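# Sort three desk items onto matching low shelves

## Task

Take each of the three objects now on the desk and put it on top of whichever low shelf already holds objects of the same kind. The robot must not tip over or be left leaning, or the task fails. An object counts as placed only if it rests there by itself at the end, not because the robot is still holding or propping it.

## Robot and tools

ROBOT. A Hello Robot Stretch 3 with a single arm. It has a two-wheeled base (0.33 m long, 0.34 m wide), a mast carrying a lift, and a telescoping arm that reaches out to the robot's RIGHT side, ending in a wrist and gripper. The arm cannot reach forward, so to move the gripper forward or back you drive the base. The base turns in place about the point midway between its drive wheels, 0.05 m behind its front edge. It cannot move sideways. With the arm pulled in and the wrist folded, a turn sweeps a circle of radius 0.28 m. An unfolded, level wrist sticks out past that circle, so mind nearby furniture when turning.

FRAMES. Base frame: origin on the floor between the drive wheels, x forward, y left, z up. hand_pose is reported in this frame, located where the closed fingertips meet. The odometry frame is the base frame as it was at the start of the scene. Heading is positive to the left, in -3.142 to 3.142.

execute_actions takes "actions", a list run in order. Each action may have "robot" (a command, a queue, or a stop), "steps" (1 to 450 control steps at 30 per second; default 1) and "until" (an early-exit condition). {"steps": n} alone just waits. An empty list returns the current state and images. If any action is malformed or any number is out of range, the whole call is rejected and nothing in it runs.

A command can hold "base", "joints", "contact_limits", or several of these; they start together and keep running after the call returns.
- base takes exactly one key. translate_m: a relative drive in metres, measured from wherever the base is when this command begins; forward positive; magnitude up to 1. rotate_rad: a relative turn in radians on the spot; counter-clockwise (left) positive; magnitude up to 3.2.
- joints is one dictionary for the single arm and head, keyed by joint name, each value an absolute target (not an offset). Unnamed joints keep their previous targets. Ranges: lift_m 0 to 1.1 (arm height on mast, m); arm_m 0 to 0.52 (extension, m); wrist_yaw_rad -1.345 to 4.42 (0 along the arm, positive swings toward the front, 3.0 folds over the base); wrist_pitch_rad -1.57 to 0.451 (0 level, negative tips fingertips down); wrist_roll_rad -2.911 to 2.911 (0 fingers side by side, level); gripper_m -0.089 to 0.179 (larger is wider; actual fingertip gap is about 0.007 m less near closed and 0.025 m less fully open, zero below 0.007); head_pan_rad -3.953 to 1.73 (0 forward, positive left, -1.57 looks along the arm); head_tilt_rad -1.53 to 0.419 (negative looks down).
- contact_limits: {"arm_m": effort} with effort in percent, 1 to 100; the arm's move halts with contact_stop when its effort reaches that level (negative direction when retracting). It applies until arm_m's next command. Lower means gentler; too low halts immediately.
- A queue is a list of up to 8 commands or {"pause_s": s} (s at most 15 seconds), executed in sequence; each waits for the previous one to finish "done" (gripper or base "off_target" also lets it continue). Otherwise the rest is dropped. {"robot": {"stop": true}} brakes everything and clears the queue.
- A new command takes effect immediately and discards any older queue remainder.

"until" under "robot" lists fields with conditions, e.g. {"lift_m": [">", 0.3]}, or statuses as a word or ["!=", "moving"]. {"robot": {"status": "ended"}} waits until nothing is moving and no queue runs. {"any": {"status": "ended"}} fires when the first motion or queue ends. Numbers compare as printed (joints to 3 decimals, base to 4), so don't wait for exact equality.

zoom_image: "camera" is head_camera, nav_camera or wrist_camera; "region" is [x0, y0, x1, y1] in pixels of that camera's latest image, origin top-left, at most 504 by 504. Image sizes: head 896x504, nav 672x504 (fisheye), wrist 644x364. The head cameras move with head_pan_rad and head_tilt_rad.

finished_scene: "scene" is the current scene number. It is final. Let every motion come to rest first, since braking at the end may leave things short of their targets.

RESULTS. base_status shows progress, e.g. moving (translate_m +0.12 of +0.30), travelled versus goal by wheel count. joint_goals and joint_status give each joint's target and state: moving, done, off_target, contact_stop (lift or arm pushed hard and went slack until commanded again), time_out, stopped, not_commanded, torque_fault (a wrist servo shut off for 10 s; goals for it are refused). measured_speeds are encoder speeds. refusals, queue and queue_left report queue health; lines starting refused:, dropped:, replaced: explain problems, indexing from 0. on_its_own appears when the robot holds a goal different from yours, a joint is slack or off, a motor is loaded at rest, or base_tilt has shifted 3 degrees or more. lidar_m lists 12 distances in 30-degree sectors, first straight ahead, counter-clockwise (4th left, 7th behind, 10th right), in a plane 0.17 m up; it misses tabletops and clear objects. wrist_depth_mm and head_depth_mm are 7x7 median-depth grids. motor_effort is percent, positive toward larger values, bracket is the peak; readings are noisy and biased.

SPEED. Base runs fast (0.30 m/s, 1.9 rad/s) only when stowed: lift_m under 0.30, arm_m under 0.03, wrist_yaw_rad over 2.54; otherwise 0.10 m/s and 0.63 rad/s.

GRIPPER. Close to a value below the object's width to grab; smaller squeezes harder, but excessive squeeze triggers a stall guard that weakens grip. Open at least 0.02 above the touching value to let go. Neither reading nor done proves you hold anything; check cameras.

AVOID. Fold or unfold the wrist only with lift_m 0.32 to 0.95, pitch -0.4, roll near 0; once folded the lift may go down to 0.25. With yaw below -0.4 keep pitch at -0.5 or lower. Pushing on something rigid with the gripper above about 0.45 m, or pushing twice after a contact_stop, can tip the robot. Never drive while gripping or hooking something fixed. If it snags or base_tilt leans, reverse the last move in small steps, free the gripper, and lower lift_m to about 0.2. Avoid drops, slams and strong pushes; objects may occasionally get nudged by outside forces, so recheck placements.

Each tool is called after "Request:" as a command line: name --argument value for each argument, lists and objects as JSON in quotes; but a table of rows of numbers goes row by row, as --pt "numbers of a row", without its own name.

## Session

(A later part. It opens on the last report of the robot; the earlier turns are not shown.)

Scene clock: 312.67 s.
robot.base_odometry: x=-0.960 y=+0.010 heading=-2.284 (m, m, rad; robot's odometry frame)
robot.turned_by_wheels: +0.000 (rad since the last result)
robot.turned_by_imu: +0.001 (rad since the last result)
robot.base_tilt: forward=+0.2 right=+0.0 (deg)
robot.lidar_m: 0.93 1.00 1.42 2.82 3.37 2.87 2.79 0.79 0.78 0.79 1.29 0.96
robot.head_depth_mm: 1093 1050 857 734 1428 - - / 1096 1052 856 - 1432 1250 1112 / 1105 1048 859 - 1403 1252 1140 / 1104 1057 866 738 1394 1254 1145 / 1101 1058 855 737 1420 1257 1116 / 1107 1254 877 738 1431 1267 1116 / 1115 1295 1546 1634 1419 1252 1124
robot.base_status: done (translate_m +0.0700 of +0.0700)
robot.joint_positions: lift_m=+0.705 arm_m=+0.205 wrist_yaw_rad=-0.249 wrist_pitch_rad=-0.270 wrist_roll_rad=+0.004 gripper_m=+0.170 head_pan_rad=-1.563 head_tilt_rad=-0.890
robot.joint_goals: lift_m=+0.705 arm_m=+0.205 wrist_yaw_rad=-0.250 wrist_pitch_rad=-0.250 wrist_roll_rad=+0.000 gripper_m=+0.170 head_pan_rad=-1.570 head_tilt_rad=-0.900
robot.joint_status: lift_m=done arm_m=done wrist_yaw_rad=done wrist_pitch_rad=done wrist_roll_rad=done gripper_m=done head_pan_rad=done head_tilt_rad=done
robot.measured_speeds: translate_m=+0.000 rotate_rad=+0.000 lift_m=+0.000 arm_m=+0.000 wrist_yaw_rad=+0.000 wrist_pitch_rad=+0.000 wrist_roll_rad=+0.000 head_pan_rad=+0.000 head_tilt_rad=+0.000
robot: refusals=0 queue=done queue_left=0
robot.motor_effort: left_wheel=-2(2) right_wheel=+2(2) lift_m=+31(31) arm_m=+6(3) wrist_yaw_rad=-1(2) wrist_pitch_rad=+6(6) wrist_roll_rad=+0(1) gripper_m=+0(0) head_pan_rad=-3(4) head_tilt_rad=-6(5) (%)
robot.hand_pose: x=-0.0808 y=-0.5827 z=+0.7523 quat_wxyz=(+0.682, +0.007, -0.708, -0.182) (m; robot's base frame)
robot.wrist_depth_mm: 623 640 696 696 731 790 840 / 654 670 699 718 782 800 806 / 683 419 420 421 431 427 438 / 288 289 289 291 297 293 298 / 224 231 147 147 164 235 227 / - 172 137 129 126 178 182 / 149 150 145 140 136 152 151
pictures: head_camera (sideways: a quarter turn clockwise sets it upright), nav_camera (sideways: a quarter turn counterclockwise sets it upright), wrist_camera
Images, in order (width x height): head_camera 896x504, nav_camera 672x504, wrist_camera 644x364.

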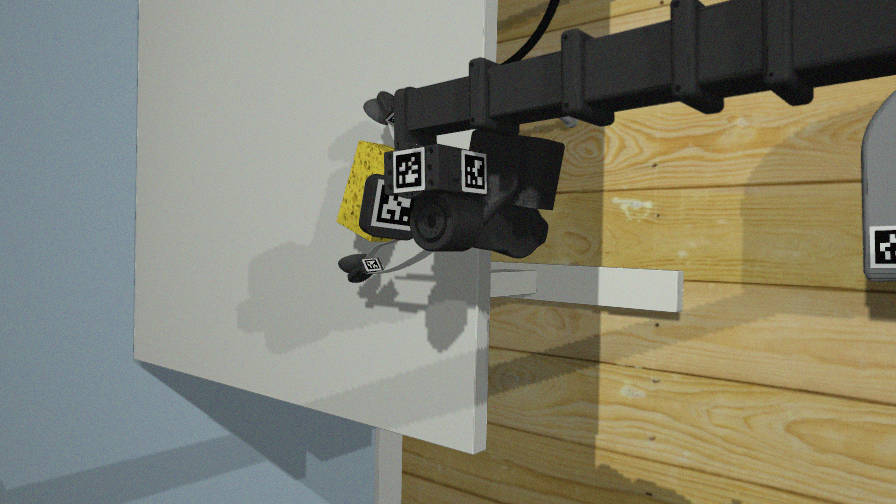

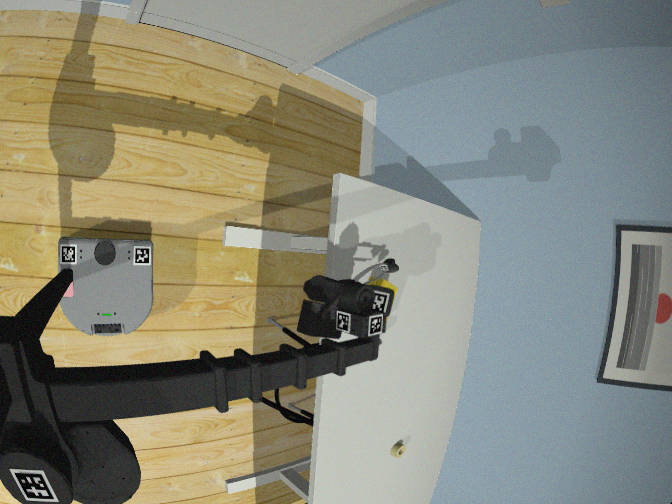

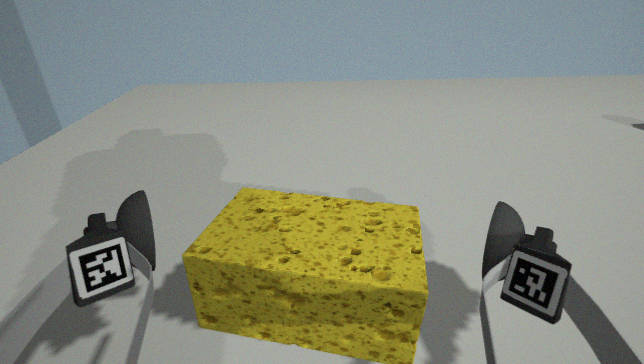

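Request:
execute_actions --actions '[{"robot":{"joints":{"arm_m":0.215}},"steps":100,"until":{"robot":{"status":"ended"}}},{"robot":{"joints":{"gripper_m":0.05}},"steps":60},{"robot":{"joints":{"lift_m":0.8}},"steps":200,"until":{"robot":{"status":"ended"}}},{"robot":{"joints":{"arm_m":0.0,"wrist_yaw_rad":0,"head_pan_rad":-3.3,"head_tilt_rad":-0.3}},"steps":200,"until":{"robot":{"status":"ended"}}}]'

Scene clock: 330.03 s.
robot.base_odometry: x=-0.960 y=+0.010 heading=-2.284 (m, m, rad; robot's odometry frame)
robot.turned_by_wheels: +0.000 (rad since the last result)
robot.turned_by_imu: +0.001 (rad since the last result)
robot.base_tilt: forward=+0.3 right=-0.1 (deg)
robot.lidar_m: 0.93 1.00 1.42 2.81 3.40 2.87 2.80 0.79 0.78 0.79 1.29 0.96
robot.head_depth_mm: 2575 2730 2865 3147 2594 1916 1494 / 2570 2746 2865 3059 2645 1915 1500 / 2515 2661 2839 3005 2647 1941 1519 / 2447 2642 2807 2923 2646 1945 1515 / 2493 2588 2755 2898 2650 1941 1522 / 2422 2560 2689 2892 2660 1938 1514 / 2422 2503 2673 2875 2679 1940 1522
robot.base_status: done (translate_m +0.0700 of +0.0700)
robot.joint_positions: lift_m=+0.800 arm_m=+0.000 wrist_yaw_rad=+0.000 wrist_pitch_rad=-0.268 wrist_roll_rad=+0.003 gripper_m=+0.062 head_pan_rad=-3.293 head_tilt_rad=-0.310
robot.joint_goals: lift_m=+0.800 arm_m=+0.000 wrist_yaw_rad=+0.000 wrist_pitch_rad=-0.250 wrist_roll_rad=+0.000 gripper_m=+0.060 head_pan_rad=-3.300 head_tilt_rad=-0.300
robot.joint_status: lift_m=done arm_m=done wrist_yaw_rad=done wrist_pitch_rad=done wrist_roll_rad=done gripper_m=done head_pan_rad=done head_tilt_rad=done
robot.measured_speeds: translate_m=+0.000 rotate_rad=+0.000 lift_m=+0.000 arm_m=+0.000 wrist_yaw_rad=+0.000 wrist_pitch_rad=+0.000 wrist_roll_rad=+0.000 head_pan_rad=+0.000 head_tilt_rad=+0.000
robot: refusals=0 queue=done queue_left=0
robot.on_its_own: gripper_m is held at +0.060, not at your +0.050, by its stall guard, which is not easing now
robot.motor_effort: left_wheel=-2(2) right_wheel=+2(1) lift_m=+42(42) arm_m=-4(5) wrist_yaw_rad=+0(0) wrist_pitch_rad=+5(6) wrist_roll_rad=-1(0) gripper_m=-25(98) head_pan_rad=-4(39) head_tilt_rad=+5(33) (%)
robot.hand_pose: x=-0.0216 y=-0.3860 z=+0.8474 quat_wxyz=(+0.700, +0.094, -0.702, -0.095) (m; robot's base frame)
robot.wrist_depth_mm: 905 892 904 879 854 839 826 / - 965 957 947 928 882 878 / - - - 722 731 751 748 / - - 496 498 503 514 514 / - - 148 149 150 384 385 / - 294 138 125 122 315 310 / - - - 136 126 279 269
pictures: head_camera (sideways: a quarter turn clockwise sets it upright), nav_camera (sideways: a quarter turn counterclockwise sets it upright), wrist_camera
Images, in order (width x height): head_camera 896x504, nav_camera 672x504, wrist_camera 644x364.

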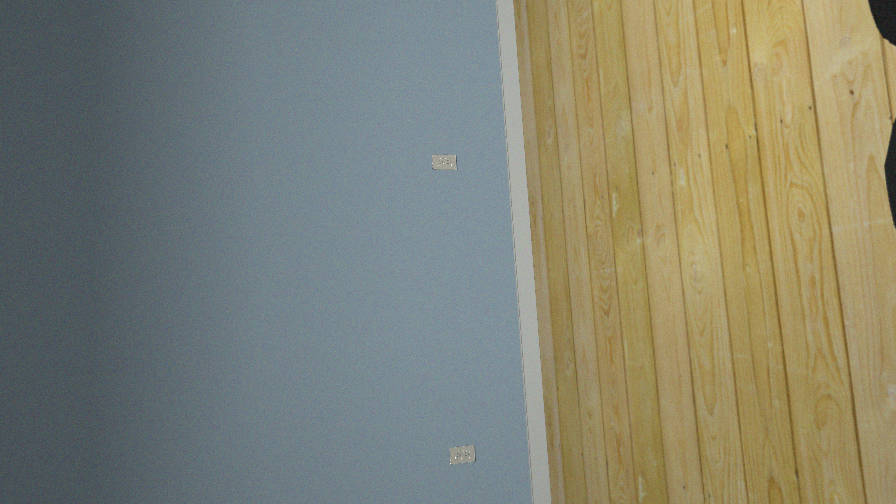

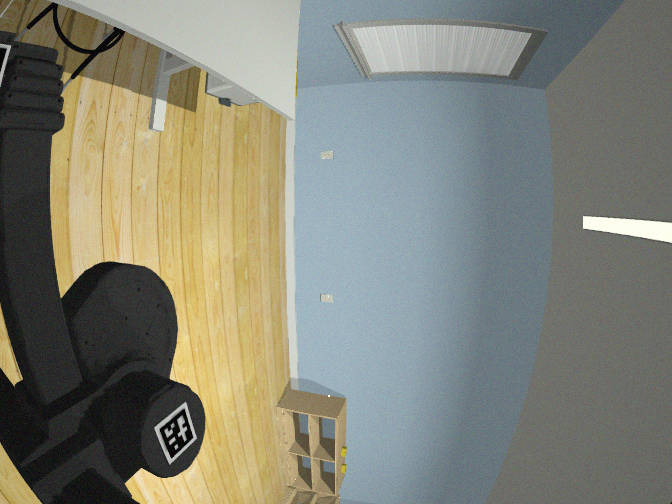

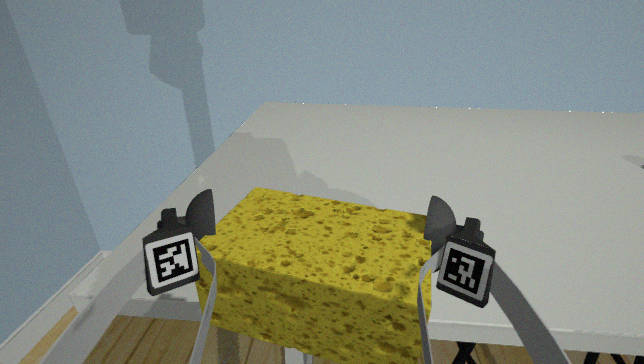

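Request:
execute_actions --actions '[{"robot":{"base":{"rotate_rad":2.3},"joints":{"head_pan_rad":0,"head_tilt_rad":-0.4}},"steps":300,"until":{"robot":{"status":"ended"}}},{"robot":[{"base":{"translate_m":1.0}},{"base":{"translate_m":1.0}}],"steps":450,"until":{"robot":{"status":"ended"}}},{"robot":{"joints":{"head_pan_rad":0.3}},"steps":300,"until":{"robot":{"status":"ended"}}}]'

Scene clock: 375.03 s.
robot.base_odometry: x=+1.039 y=+0.043 heading=+0.016 (m, m, rad; robot's odometry frame)
robot.turned_by_wheels: +2.300 (rad since the last result)
robot.turned_by_imu: +2.275 (rad since the last result)
robot.base_tilt: forward=+0.2 right=+0.0 (deg)
robot.lidar_m: 1.41 1.10 1.43 1.64 2.23 2.22 2.66 2.32 2.06 2.23 1.90 1.68
robot.head_depth_mm: 1706 1863 2048 1990 1969 1719 1399 / 1622 1720 1890 1773 1752 1723 1396 / 1509 1616 1747 1773 1657 1667 1393 / 1427 1517 1637 1683 1558 1616 1411 / 1346 1427 1527 1606 1490 1493 1409 / 1270 1359 1423 1532 1418 1592 1411 / 1216 1288 1366 1454 1553 1640 1422
robot.base_status: done (translate_m +1.0000 of +1.0000)
robot.joint_positions: lift_m=+0.800 arm_m=+0.000 wrist_yaw_rad=+0.000 wrist_pitch_rad=-0.268 wrist_roll_rad=+0.003 gripper_m=+0.062 head_pan_rad=+0.293 head_tilt_rad=-0.395
robot.joint_goals: lift_m=+0.800 arm_m=+0.000 wrist_yaw_rad=+0.000 wrist_pitch_rad=-0.250 wrist_roll_rad=+0.000 gripper_m=+0.060 head_pan_rad=+0.300 head_tilt_rad=-0.400
robot.joint_status: lift_m=done arm_m=done wrist_yaw_rad=done wrist_pitch_rad=done wrist_roll_rad=done gripper_m=done head_pan_rad=done head_tilt_rad=done
robot.measured_speeds: translate_m=+0.000 rotate_rad=+0.000 lift_m=+0.000 arm_m=+0.000 wrist_yaw_rad=+0.000 wrist_pitch_rad=+0.000 wrist_roll_rad=+0.000 head_pan_rad=+0.000 head_tilt_rad=+0.000
robot: refusals=0 queue=done queue_left=0
robot.on_its_own: gripper_m is held at +0.060, not at your +0.050, by its stall guard, which is not easing now
robot.motor_effort: left_wheel=-3(8) right_wheel=+2(6) lift_m=+42(42) arm_m=-4(4) wrist_yaw_rad=+0(0) wrist_pitch_rad=+5(5) wrist_roll_rad=-1(1) gripper_m=-25(25) head_pan_rad=+3(39) head_tilt_rad=-3(13) (%)
robot.hand_pose: x=-0.0216 y=-0.3860 z=+0.8474 quat_wxyz=(+0.700, +0.094, -0.702, -0.095) (m; robot's base frame)
robot.wrist_depth_mm: - - - - - - - / - - - - - - - / - - - - - - - / - - - - - - - / - - 148 148 150 - - / - - 138 126 122 - - / - - - 136 126 - -
pictures: head_camera (sideways: a quarter turn clockwise sets it upright), nav_camera (sideways: a quarter turn counterclockwise sets it upright), wrist_camera
Images, in order (width x height): head_camera 896x504, nav_camera 672x504, wrist_camera 644x364.

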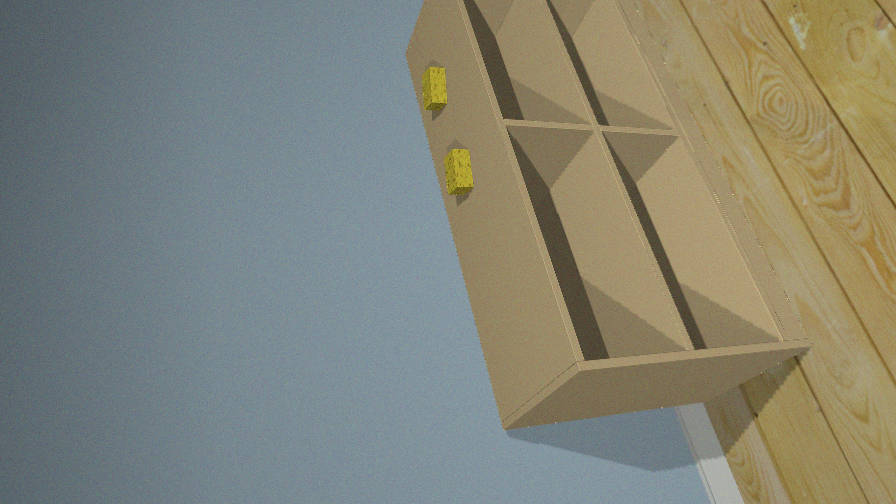

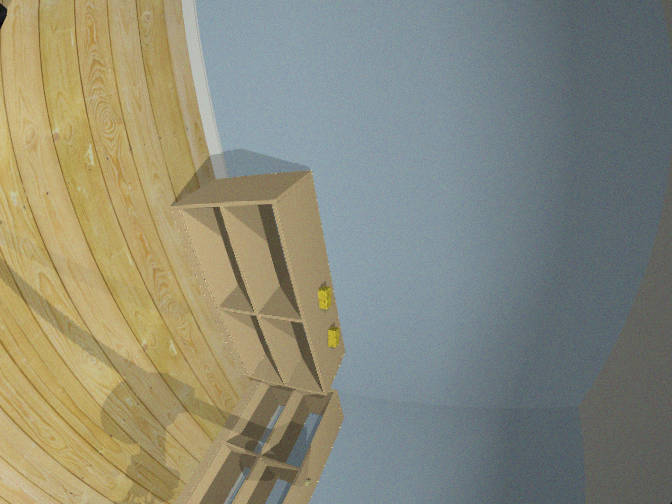

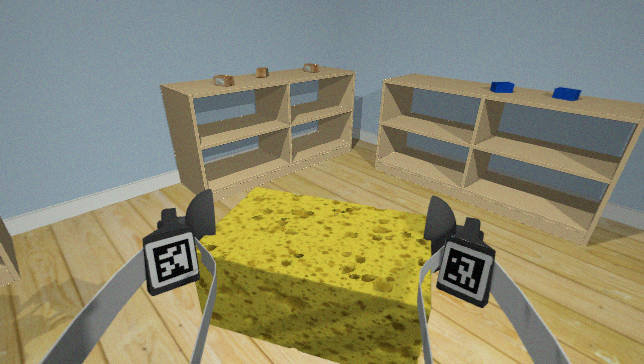

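Request:
execute_actions --actions '[{"robot":[{"base":{"rotate_rad":-0.09}},{"base":{"translate_m":0.8}},{"base":{"rotate_rad":2.55}}],"steps":450,"until":{"robot":{"status":"ended"}}},{"robot":{"joints":{"head_pan_rad":-1.57,"head_tilt_rad":-0.8}},"steps":300,"until":{"robot":{"status":"ended"}}}]'

Scene clock: 408.70 s.
robot.base_odometry: x=+1.837 y=-0.016 heading=+2.476 (m, m, rad; robot's odometry frame)
robot.turned_by_wheels: +2.460 (rad since the last result)
robot.turned_by_imu: +2.433 (rad since the last result)
robot.base_tilt: forward=+0.3 right=-0.1 (deg)
robot.lidar_m: 2.86 3.12 2.46 2.41 1.76 1.17 1.07 1.08 0.64 0.80 0.60 1.43
robot.head_depth_mm: 798 907 1056 944 1033 - - / 801 918 1065 951 1058 - - / 807 917 1066 948 786 - - / 809 923 1073 947 534 1253 1148 / 812 928 1068 950 1060 1257 1149 / 818 936 1090 979 1032 1284 1154 / 817 938 1101 1322 1504 1308 1151
robot.base_status: done (rotate_rad +2.5499 of +2.5500)
robot.joint_positions: lift_m=+0.800 arm_m=+0.000 wrist_yaw_rad=+0.000 wrist_pitch_rad=-0.268 wrist_roll_rad=+0.003 gripper_m=+0.062 head_pan_rad=-1.563 head_tilt_rad=-0.790
robot.joint_goals: lift_m=+0.800 arm_m=+0.000 wrist_yaw_rad=+0.000 wrist_pitch_rad=-0.250 wrist_roll_rad=+0.000 gripper_m=+0.060 head_pan_rad=-1.570 head_tilt_rad=-0.800
robot.joint_status: lift_m=done arm_m=done wrist_yaw_rad=done wrist_pitch_rad=done wrist_roll_rad=done gripper_m=done head_pan_rad=done head_tilt_rad=done
robot.measured_speeds: translate_m=+0.000 rotate_rad=+0.000 lift_m=+0.000 arm_m=+0.000 wrist_yaw_rad=+0.000 wrist_pitch_rad=+0.000 wrist_roll_rad=+0.000 head_pan_rad=+0.000 head_tilt_rad=+0.000
robot: refusals=0 queue=done queue_left=0
robot.on_its_own: gripper_m is held at +0.060, not at your +0.050, by its stall guard, which is not easing now
robot.motor_effort: left_wheel=-3(10) right_wheel=+2(5) lift_m=+42(42) arm_m=-4(4) wrist_yaw_rad=+0(0) wrist_pitch_rad=+5(5) wrist_roll_rad=-1(0) gripper_m=-24(25) head_pan_rad=-3(41) head_tilt_rad=-5(28) (%)
robot.hand_pose: x=-0.0216 y=-0.3860 z=+0.8474 quat_wxyz=(+0.700, +0.094, -0.702, -0.095) (m; robot's base frame)
robot.wrist_depth_mm: 669 658 640 617 601 592 588 / 717 709 673 679 643 617 621 / 779 766 737 706 694 679 657 / 843 815 772 747 734 717 702 / 934 906 148 149 150 540 547 / - 971 138 125 122 460 465 / - 968 582 136 126 600 414
pictures: head_camera (sideways: a quarter turn clockwise sets it upright), nav_camera (sideways: a quarter turn counterclockwise sets it upright), wrist_camera
Images, in order (width x height): head_camera 896x504, nav_camera 672x504, wrist_camera 644x364.

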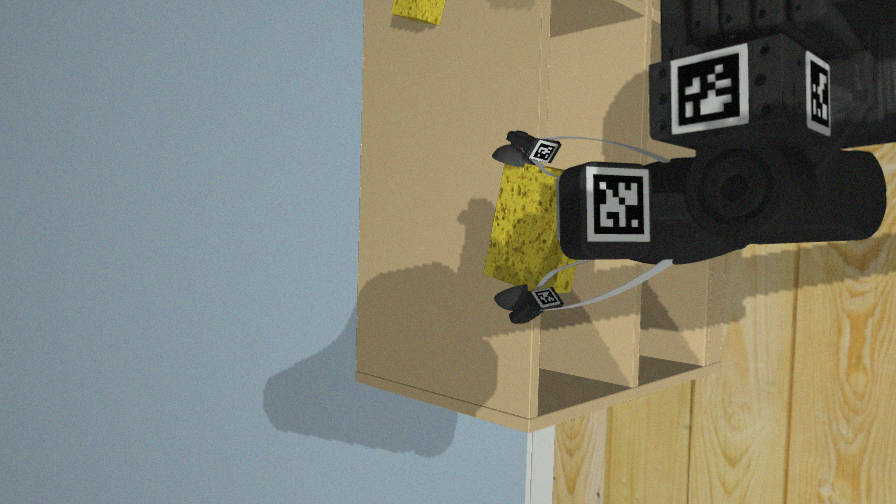

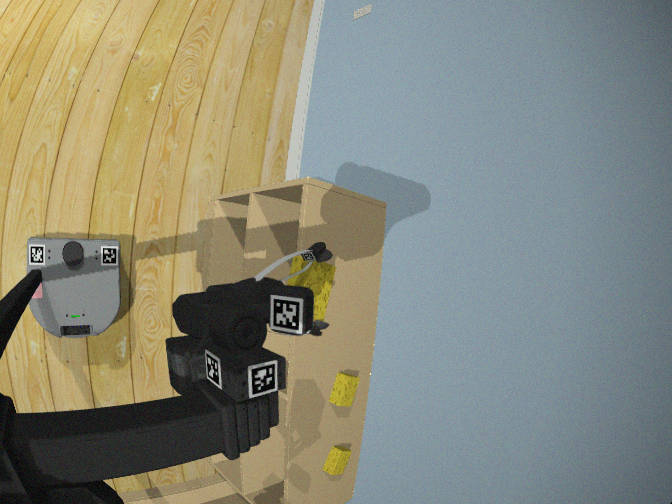

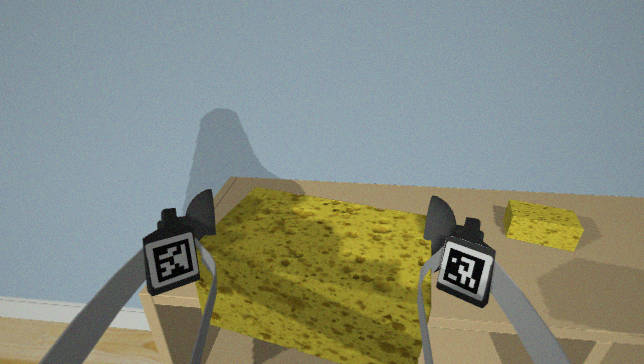

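Request:
execute_actions --actions '[{"robot":{"joints":{"arm_m":0.26}},"steps":200,"until":{"robot":{"status":"ended"}}},{"robot":{"joints":{"lift_m":0.625}},"steps":200,"until":{"robot":{"status":"ended"}}}]'

Scene clock: 420.50 s.
robot.base_odometry: x=+1.837 y=-0.016 heading=+2.476 (m, m, rad; robot's odometry frame)
robot.turned_by_wheels: +0.000 (rad since the last result)
robot.turned_by_imu: +0.001 (rad since the last result)
robot.base_tilt: forward=+0.3 right=+0.0 (deg)
robot.lidar_m: 2.86 3.11 2.47 2.42 1.75 1.18 1.07 1.08 0.64 0.80 0.60 1.44
robot.head_depth_mm: 797 908 1047 945 1033 1223 1162 / 805 918 1060 947 946 - 1129 / 805 919 1062 975 1052 1252 1147 / 810 928 1067 973 1059 1262 1152 / 814 929 1061 948 1063 1263 1149 / 817 935 1097 980 1041 1273 1138 / 823 935 1099 1327 1504 1314 1143
robot.base_status: done (rotate_rad +2.5499 of +2.5500)
robot.joint_positions: lift_m=+0.625 arm_m=+0.260 wrist_yaw_rad=+0.000 wrist_pitch_rad=-0.268 wrist_roll_rad=+0.003 gripper_m=+0.062 head_pan_rad=-1.563 head_tilt_rad=-0.790
robot.joint_goals: lift_m=+0.625 arm_m=+0.260 wrist_yaw_rad=+0.000 wrist_pitch_rad=-0.250 wrist_roll_rad=+0.000 gripper_m=+0.060 head_pan_rad=-1.570 head_tilt_rad=-0.800
robot.joint_status: lift_m=done arm_m=done wrist_yaw_rad=done wrist_pitch_rad=done wrist_roll_rad=done gripper_m=done head_pan_rad=done head_tilt_rad=done
robot.measured_speeds: translate_m=+0.000 rotate_rad=+0.000 lift_m=+0.000 arm_m=+0.000 wrist_yaw_rad=+0.000 wrist_pitch_rad=+0.000 wrist_roll_rad=+0.000 head_pan_rad=+0.000 head_tilt_rad=+0.000
robot: refusals=0 queue=done queue_left=0
robot.on_its_own: gripper_m is held at +0.060, not at your +0.050, by its stall guard, which is not easing now
robot.motor_effort: left_wheel=-3(3) right_wheel=+2(3) lift_m=+31(41) arm_m=+6(5) wrist_yaw_rad=+0(0) wrist_pitch_rad=+5(5) wrist_roll_rad=-1(1) gripper_m=-24(24) head_pan_rad=-4(4) head_tilt_rad=-4(5) (%)
robot.hand_pose: x=-0.0216 y=-0.6453 z=+0.6728 quat_wxyz=(+0.700, +0.094, -0.702, -0.095) (m; robot's base frame)
robot.wrist_depth_mm: 425 415 400 394 379 372 361 / 456 442 429 417 411 398 385 / 490 478 455 443 441 429 419 / 535 353 358 354 357 360 368 / 268 276 148 150 150 278 276 / 217 209 138 125 122 223 222 / 188 183 173 136 126 185 187
pictures: head_camera (sideways: a quarter turn clockwise sets it upright), nav_camera (sideways: a quarter turn counterclockwise sets it upright), wrist_camera
Images, in order (width x height): head_camera 896x504, nav_camera 672x504, wrist_camera 644x364.

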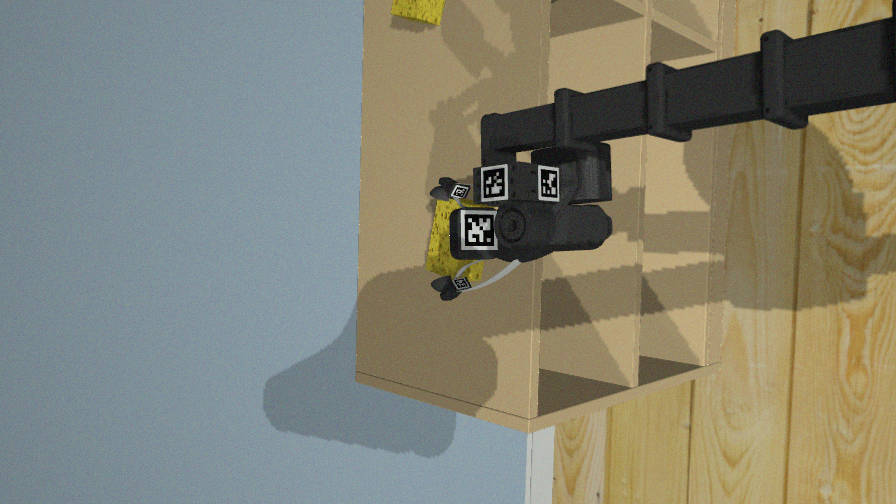

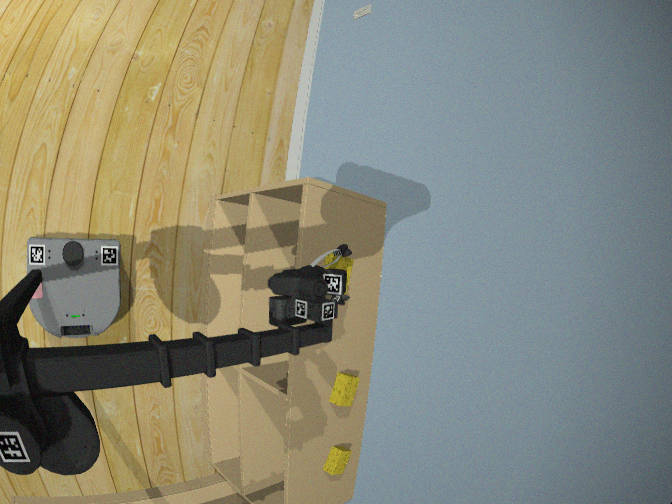

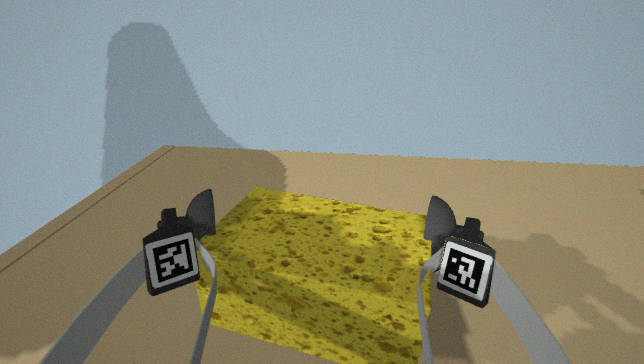

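Request:
execute_actions --actions '[{"robot":{"joints":{"lift_m":0.598}},"steps":200,"until":{"robot":{"status":"ended"}}},{"robot":{"joints":{"gripper_m":0.17}},"steps":45},{"robot":{"joints":{"lift_m":0.8}},"steps":200,"until":{"robot":{"status":"ended"}}},{"robot":{"joints":{"arm_m":0,"wrist_pitch_rad":-0.4,"gripper_m":0.04}},"steps":200,"until":{"robot":{"status":"ended"}}},{"robot":{"joints":{"wrist_yaw_rad":3.0}},"steps":200,"until":{"robot":{"status":"ended"}}},{"robot":{"joints":{"lift_m":0.27}},"steps":300,"until":{"robot":{"status":"ended"}}}]'

Request:
execute_actions --actions '[{"robot":[{"base":{"rotate_rad":0.56}},{"base":{"translate_m":1.0}},{"base":{"translate_m":1.0}},{"base":{"translate_m":0.39}},{"base":{"rotate_rad":1.03}}],"steps":450,"until":{"robot":{"status":"ended"}}},{"robot":{"joints":{"lift_m":0.82,"head_tilt_rad":-0.9}},"steps":300,"until":{"robot":{"status":"ended"}}}]'

Scene clock: 456.80 s.
robot.base_odometry: x=+1.837 y=-0.016 heading=+2.476 (m, m, rad; robot's odometry frame)
robot.turned_by_wheels: +0.000 (rad since the last result)
robot.turned_by_imu: +0.003 (rad since the last result)
robot.base_tilt: forward=+0.2 right=+0.0 (deg)
robot.lidar_m: 2.86 3.10 2.46 2.42 1.76 1.17 1.06 1.08 0.64 0.80 0.60 1.43
robot.head_depth_mm: 798 909 1062 946 1033 1217 1147 / 805 911 1068 945 1058 1242 1140 / 799 920 1066 944 1057 1252 1146 / 810 927 1075 900 1058 1252 1152 / 812 931 1062 952 1054 1257 1147 / 819 937 1088 978 1039 1281 1147 / 822 941 1094 1323 1501 1312 1149
robot.base_status: done (rotate_rad +2.5499 of +2.5500)
robot.joint_positions: lift_m=+0.270 arm_m=+0.000 wrist_yaw_rad=+2.999 wrist_pitch_rad=-0.416 wrist_roll_rad=+0.003 gripper_m=+0.040 head_pan_rad=-1.563 head_tilt_rad=-0.790
robot.joint_goals: lift_m=+0.270 arm_m=+0.000 wrist_yaw_rad=+3.000 wrist_pitch_rad=-0.400 wrist_roll_rad=+0.000 gripper_m=+0.040 head_pan_rad=-1.570 head_tilt_rad=-0.800
robot.joint_status: lift_m=done arm_m=done wrist_yaw_rad=done wrist_pitch_rad=done wrist_roll_rad=done gripper_m=done head_pan_rad=done head_tilt_rad=done
robot.measured_speeds: translate_m=+0.000 rotate_rad=+0.000 lift_m=+0.000 arm_m=+0.000 wrist_yaw_rad=+0.000 wrist_pitch_rad=+0.000 wrist_roll_rad=+0.000 head_pan_rad=+0.000 head_tilt_rad=+0.000
robot: refusals=0 queue=done queue_left=0
robot.motor_effort: left_wheel=-3(3) right_wheel=+2(2) lift_m=+31(44) arm_m=-3(4) wrist_yaw_rad=+1(2) wrist_pitch_rad=+5(6) wrist_roll_rad=+0(1) gripper_m=-1(99) head_pan_rad=-3(4) head_tilt_rad=-5(4) (%)
robot.hand_pose: x=+0.0108 y=+0.0771 z=+0.2834 quat_wxyz=(+0.195, +0.701, +0.096, +0.679) (m; robot's base frame)
robot.wrist_depth_mm: - - - - - - - / - - - - - - - / 868 879 910 906 906 880 899 / 682 681 684 674 682 695 689 / 566 560 - 562 567 557 574 / 475 504 - - 460 487 479 / - - - - 413 413 414
pictures: head_camera (sideways: a quarter turn clockwise sets it upright), nav_camera (sideways: a quarter turn counterclockwise sets it upright), wrist_camera
Images, in order (width x height): head_camera 896x504, nav_camera 672x504, wrist_camera 644x364.

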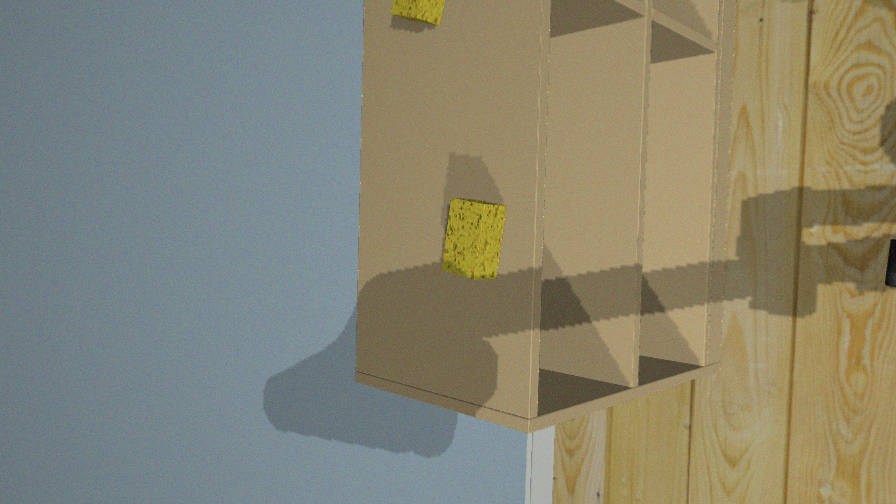

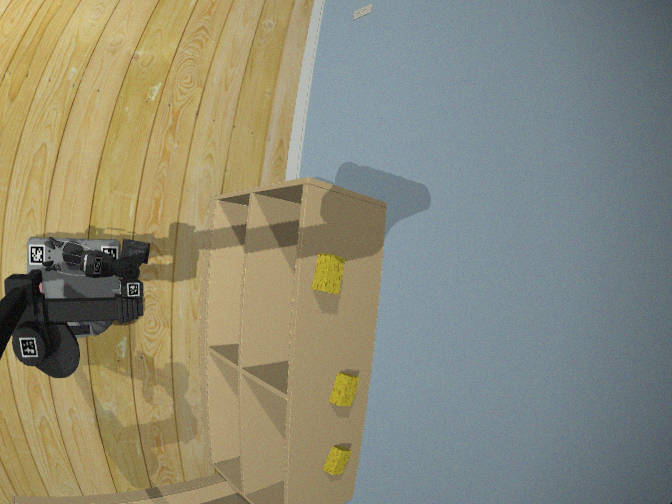

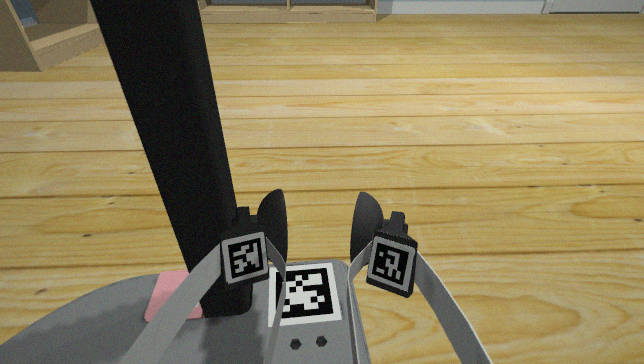

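Scene clock: 477.53 s.
robot.base_odometry: x=-0.540 y=+0.235 heading=-2.217 (m, m, rad; robot's odometry frame)
robot.turned_by_wheels: +1.590 (rad since the last result)
robot.turned_by_imu: +1.570 (rad since the last result)
robot.base_tilt: forward=+0.2 right=-0.1 (deg)
robot.lidar_m: 1.40 1.52 1.78 3.00 2.55 2.37 2.32 1.41 1.00 0.71 1.07 1.44
robot.head_depth_mm: 1213 1055 860 1577 1472 - 1126 / 1210 1055 855 1588 1488 1205 1119 / 1210 1051 856 1578 1447 - - / 1212 1058 856 1598 1485 - - / 1218 1056 852 1579 1461 1210 1119 / 1214 1059 855 1610 1435 1258 1116 / 1220 1056 854 1514 1413 1255 1120
robot.base_status: done (rotate_rad +1.0299 of +1.0300)
robot.joint_positions: lift_m=+0.820 arm_m=+0.000 wrist_yaw_rad=+2.999 wrist_pitch_rad=-0.416 wrist_roll_rad=+0.003 gripper_m=+0.040 head_pan_rad=-1.563 head_tilt_rad=-0.889
robot.joint_goals: lift_m=+0.820 arm_m=+0.000 wrist_yaw_rad=+3.000 wrist_pitch_rad=-0.400 wrist_roll_rad=+0.000 gripper_m=+0.040 head_pan_rad=-1.570 head_tilt_rad=-0.900
robot.joint_status: lift_m=done arm_m=done wrist_yaw_rad=done wrist_pitch_rad=done wrist_roll_rad=done gripper_m=done head_pan_rad=done head_tilt_rad=done
robot.measured_speeds: translate_m=+0.000 rotate_rad=+0.000 lift_m=+0.000 arm_m=+0.000 wrist_yaw_rad=+0.000 wrist_pitch_rad=+0.000 wrist_roll_rad=+0.000 head_pan_rad=+0.000 head_tilt_rad=+0.000
robot: refusals=0 queue=done queue_left=0
robot.motor_effort: left_wheel=-3(13) right_wheel=+2(8) lift_m=+42(43) arm_m=-3(4) wrist_yaw_rad=+0(1) wrist_pitch_rad=+5(5) wrist_roll_rad=+0(0) gripper_m=+0(1) head_pan_rad=-4(3) head_tilt_rad=-5(17) (%)
robot.hand_pose: x=+0.0106 y=+0.0771 z=+0.8329 quat_wxyz=(+0.195, +0.701, +0.097, +0.679) (m; robot's base frame)
robot.wrist_depth_mm: - - - - - - - / - - - - - - - / - - - - - - - / - - - - - - - / - - - - - - - / - - - - - - - / 974 988 953 941 978 953 986
pictures: head_camera (sideways: a quarter turn clockwise sets it upright), nav_camera (sideways: a quarter turn counterclockwise sets it upright), wrist_camera
Images, in order (width x height): head_camera 896x504, nav_camera 672x504, wrist_camera 644x364.

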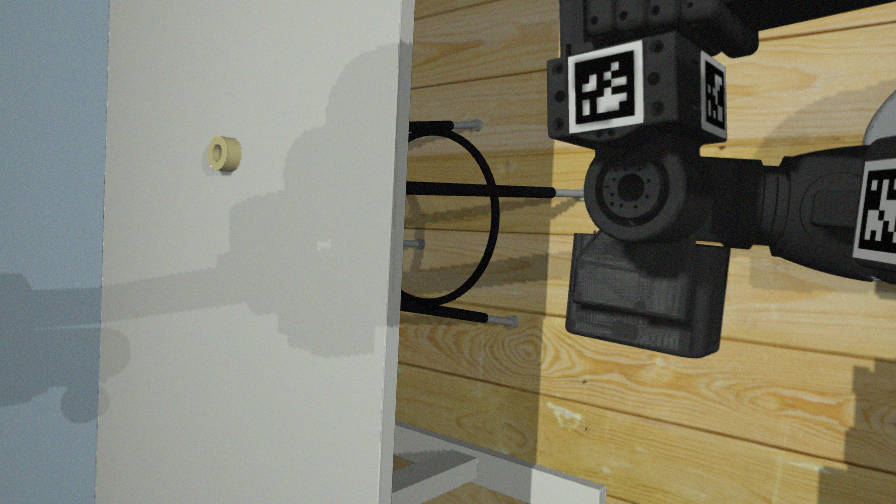

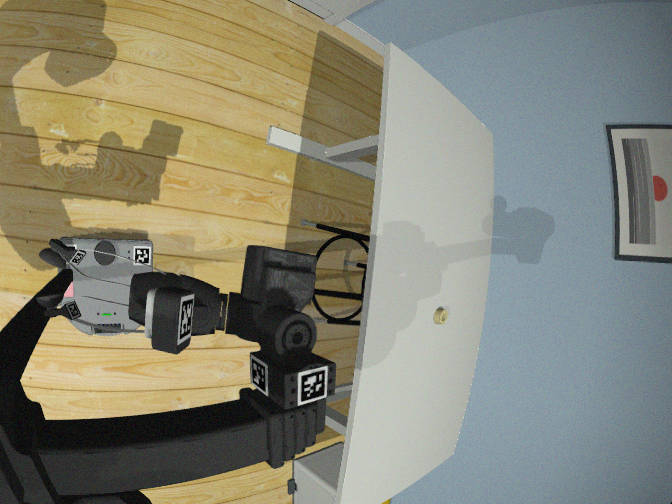

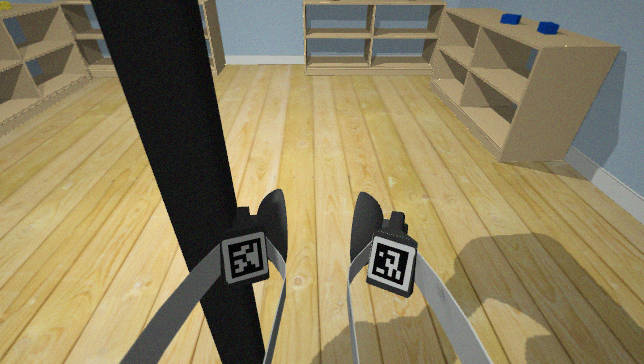

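Request:
execute_actions --actions '[{"robot":[{"base":{"rotate_rad":-0.5}},{"base":{"translate_m":0.25}},{"base":{"rotate_rad":0.5}},{"base":{"translate_m":-0.355}}],"steps":450,"until":{"robot":{"status":"ended"}}},{"robot":{"joints":{"wrist_yaw_rad":0,"wrist_pitch_rad":-0.4,"gripper_m":0.1}},"steps":300,"until":{"robot":{"status":"ended"}}},{"robot":{"joints":{"arm_m":0.3,"wrist_pitch_rad":-0.25,"lift_m":0.76}},"steps":300,"until":{"robot":{"status":"ended"}}}]'

Scene clock: 509.47 s.
robot.base_odometry: x=-0.554 y=+0.416 heading=-2.217 (m, m, rad; robot's odometry frame)
robot.turned_by_wheels: +0.000 (rad since the last result)
robot.turned_by_imu: +0.003 (rad since the last result)
robot.base_tilt: forward=+0.2 right=+0.1 (deg)
robot.lidar_m: 1.53 1.65 1.96 3.12 2.54 2.23 2.19 1.23 0.94 0.59 0.79 1.57
robot.head_depth_mm: 1082 1050 857 737 - - - / 1103 1054 - 729 1426 1253 1118 / 1101 1047 - 717 1431 1249 1134 / 1109 1055 850 726 1400 1255 1137 / 1120 1054 863 737 1422 1256 1115 / 1122 1051 859 755 1426 1251 1114 / 1126 1051 853 755 1427 1253 1120
robot.base_status: done (translate_m -0.3550 of -0.3550)
robot.joint_positions: lift_m=+0.760 arm_m=+0.300 wrist_yaw_rad=+0.000 wrist_pitch_rad=-0.271 wrist_roll_rad=+0.003 gripper_m=+0.100 head_pan_rad=-1.563 head_tilt_rad=-0.889
robot.joint_goals: lift_m=+0.760 arm_m=+0.300 wrist_yaw_rad=+0.000 wrist_pitch_rad=-0.250 wrist_roll_rad=+0.000 gripper_m=+0.100 head_pan_rad=-1.570 head_tilt_rad=-0.900
robot.joint_status: lift_m=done arm_m=done wrist_yaw_rad=done wrist_pitch_rad=done wrist_roll_rad=done gripper_m=done head_pan_rad=done head_tilt_rad=done
robot.measured_speeds: translate_m=+0.000 rotate_rad=+0.000 lift_m=+0.000 arm_m=+0.000 wrist_yaw_rad=+0.000 wrist_pitch_rad=+0.000 wrist_roll_rad=+0.000 head_pan_rad=+0.000 head_tilt_rad=+0.000
robot: refusals=0 queue=done queue_left=0
robot.motor_effort: left_wheel=-3(10) right_wheel=+2(6) lift_m=+31(42) arm_m=+6(8) wrist_yaw_rad=-1(2) wrist_pitch_rad=+6(6) wrist_roll_rad=-1(0) gripper_m=+1(98) head_pan_rad=-4(3) head_tilt_rad=-5(6) (%)
robot.hand_pose: x=-0.0214 y=-0.6851 z=+0.8071 quat_wxyz=(+0.700, +0.096, -0.701, -0.096) (m; robot's base frame)
robot.wrist_depth_mm: 661 649 639 617 604 577 571 / 721 710 685 662 649 626 607 / 583 588 580 581 600 613 607 / 398 399 408 405 410 414 414 / 306 309 309 297 313 316 316 / 248 246 251 252 243 256 256 / 216 211 211 211 213 213 214
pictures: head_camera (sideways: a quarter turn clockwise sets it upright), nav_camera (sideways: a quarter turn counterclockwise sets it upright), wrist_camera
Images, in order (width x height): head_camera 896x504, nav_camera 672x504, wrist_camera 644x364.

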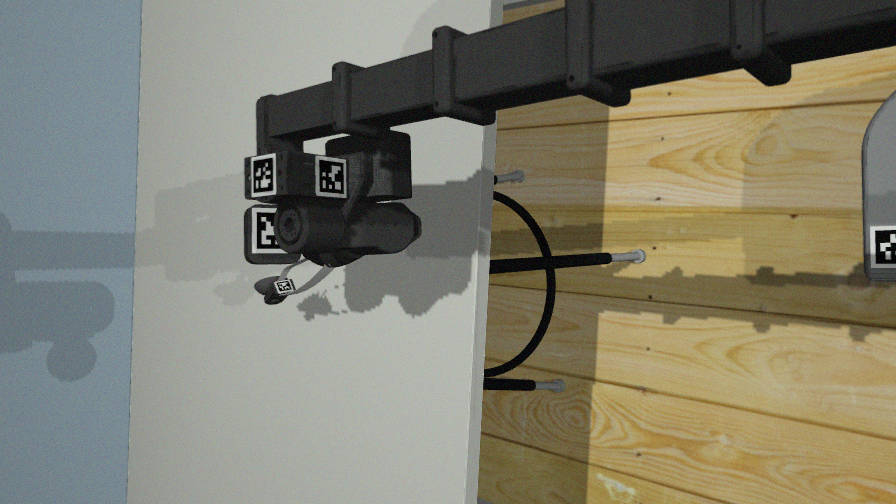

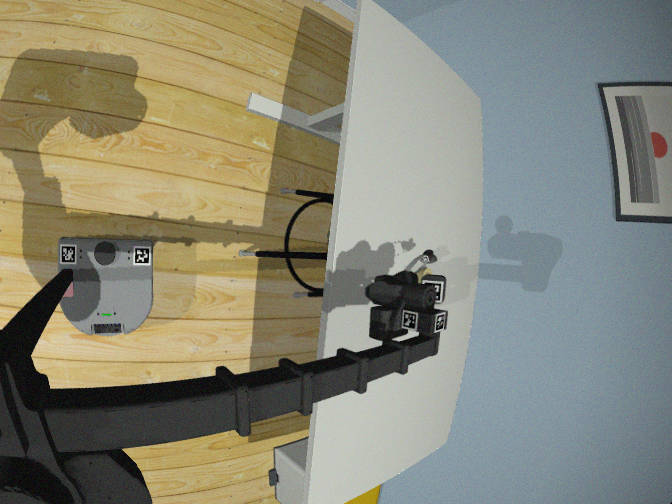

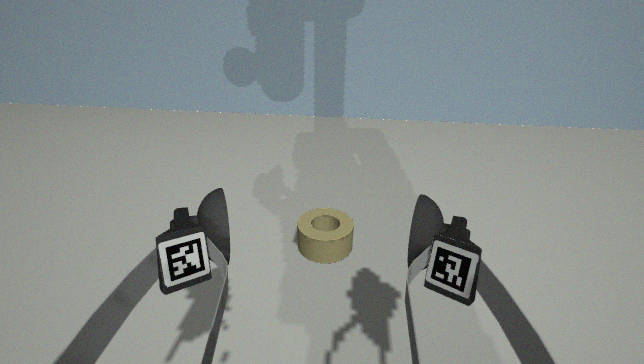

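Request:
execute_actions --actions '[{"robot":{"joints":{"lift_m":0.695,"arm_m":0.37}},"steps":200,"until":{"robot":{"status":"ended"}}}]'

Scene clock: 517.20 s.
robot.base_odometry: x=-0.554 y=+0.416 heading=-2.217 (m, m, rad; robot's odometry frame)
robot.turned_by_wheels: +0.000 (rad since the last result)
robot.turned_by_imu: +0.001 (rad since the last result)
robot.base_tilt: forward=+0.2 right=+0.0 (deg)
robot.lidar_m: 1.53 1.65 1.95 3.12 2.54 2.24 2.19 1.23 0.94 0.59 0.80 1.56
robot.head_depth_mm: 1095 1054 857 738 1448 - - / 1092 1049 879 - 1410 1243 1117 / 1106 1055 - 735 1432 1256 1133 / 1111 1053 858 735 1397 1265 1141 / 1111 1054 857 735 1425 1248 1119 / 1115 1051 856 755 1427 1252 1118 / 1128 1059 856 754 1432 1251 1122
robot.base_status: done (translate_m -0.3550 of -0.3550)
robot.joint_positions: lift_m=+0.695 arm_m=+0.370 wrist_yaw_rad=+0.000 wrist_pitch_rad=-0.271 wrist_roll_rad=+0.003 gripper_m=+0.100 head_pan_rad=-1.563 head_tilt_rad=-0.889
robot.joint_goals: lift_m=+0.695 arm_m=+0.370 wrist_yaw_rad=+0.000 wrist_pitch_rad=-0.250 wrist_roll_rad=+0.000 gripper_m=+0.100 head_pan_rad=-1.570 head_tilt_rad=-0.900
robot.joint_status: lift_m=done arm_m=done wrist_yaw_rad=done wrist_pitch_rad=done wrist_roll_rad=done gripper_m=done head_pan_rad=done head_tilt_rad=done
robot.measured_speeds: translate_m=+0.000 rotate_rad=+0.000 lift_m=+0.000 arm_m=+0.000 wrist_yaw_rad=+0.000 wrist_pitch_rad=+0.000 wrist_roll_rad=+0.000 head_pan_rad=+0.000 head_tilt_rad=+0.000
robot: refusals=0 queue=done queue_left=0
robot.motor_effort: left_wheel=-2(3) right_wheel=+2(2) lift_m=+31(30) arm_m=+6(8) wrist_yaw_rad=-1(1) wrist_pitch_rad=+6(6) wrist_roll_rad=+0(0) gripper_m=+0(0) head_pan_rad=-4(4) head_tilt_rad=-5(6) (%)
robot.hand_pose: x=-0.0214 y=-0.7551 z=+0.7422 quat_wxyz=(+0.700, +0.096, -0.701, -0.096) (m; robot's base frame)
robot.wrist_depth_mm: 602 584 570 555 543 523 512 / 616 612 592 595 565 555 541 / 383 381 384 391 390 400 401 / 264 265 266 267 270 273 274 / 202 202 204 181 205 206 208 / 164 160 164 165 160 167 167 / 142 137 138 138 139 140 140
pictures: head_camera (sideways: a quarter turn clockwise sets it upright), nav_camera (sideways: a quarter turn counterclockwise sets it upright), wrist_camera
Images, in order (width x height): head_camera 896x504, nav_camera 672x504, wrist_camera 644x364.

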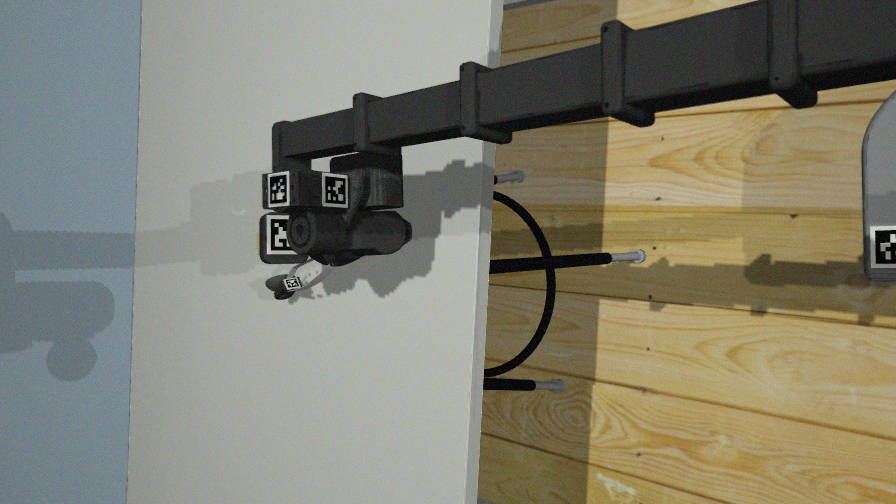

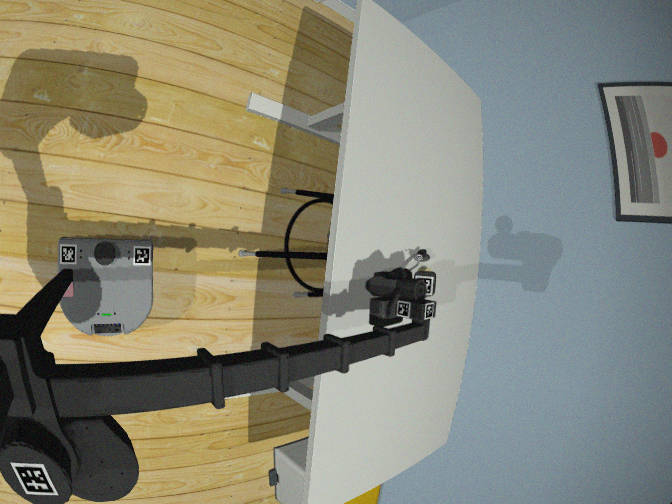

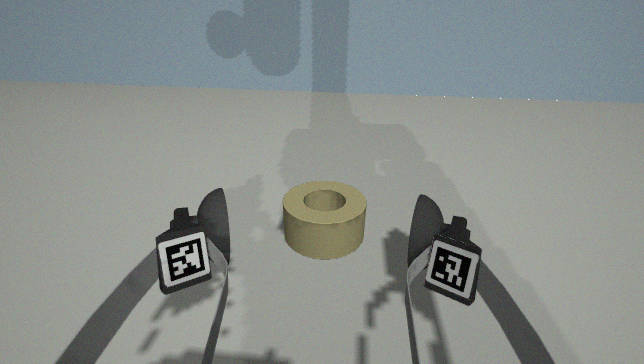

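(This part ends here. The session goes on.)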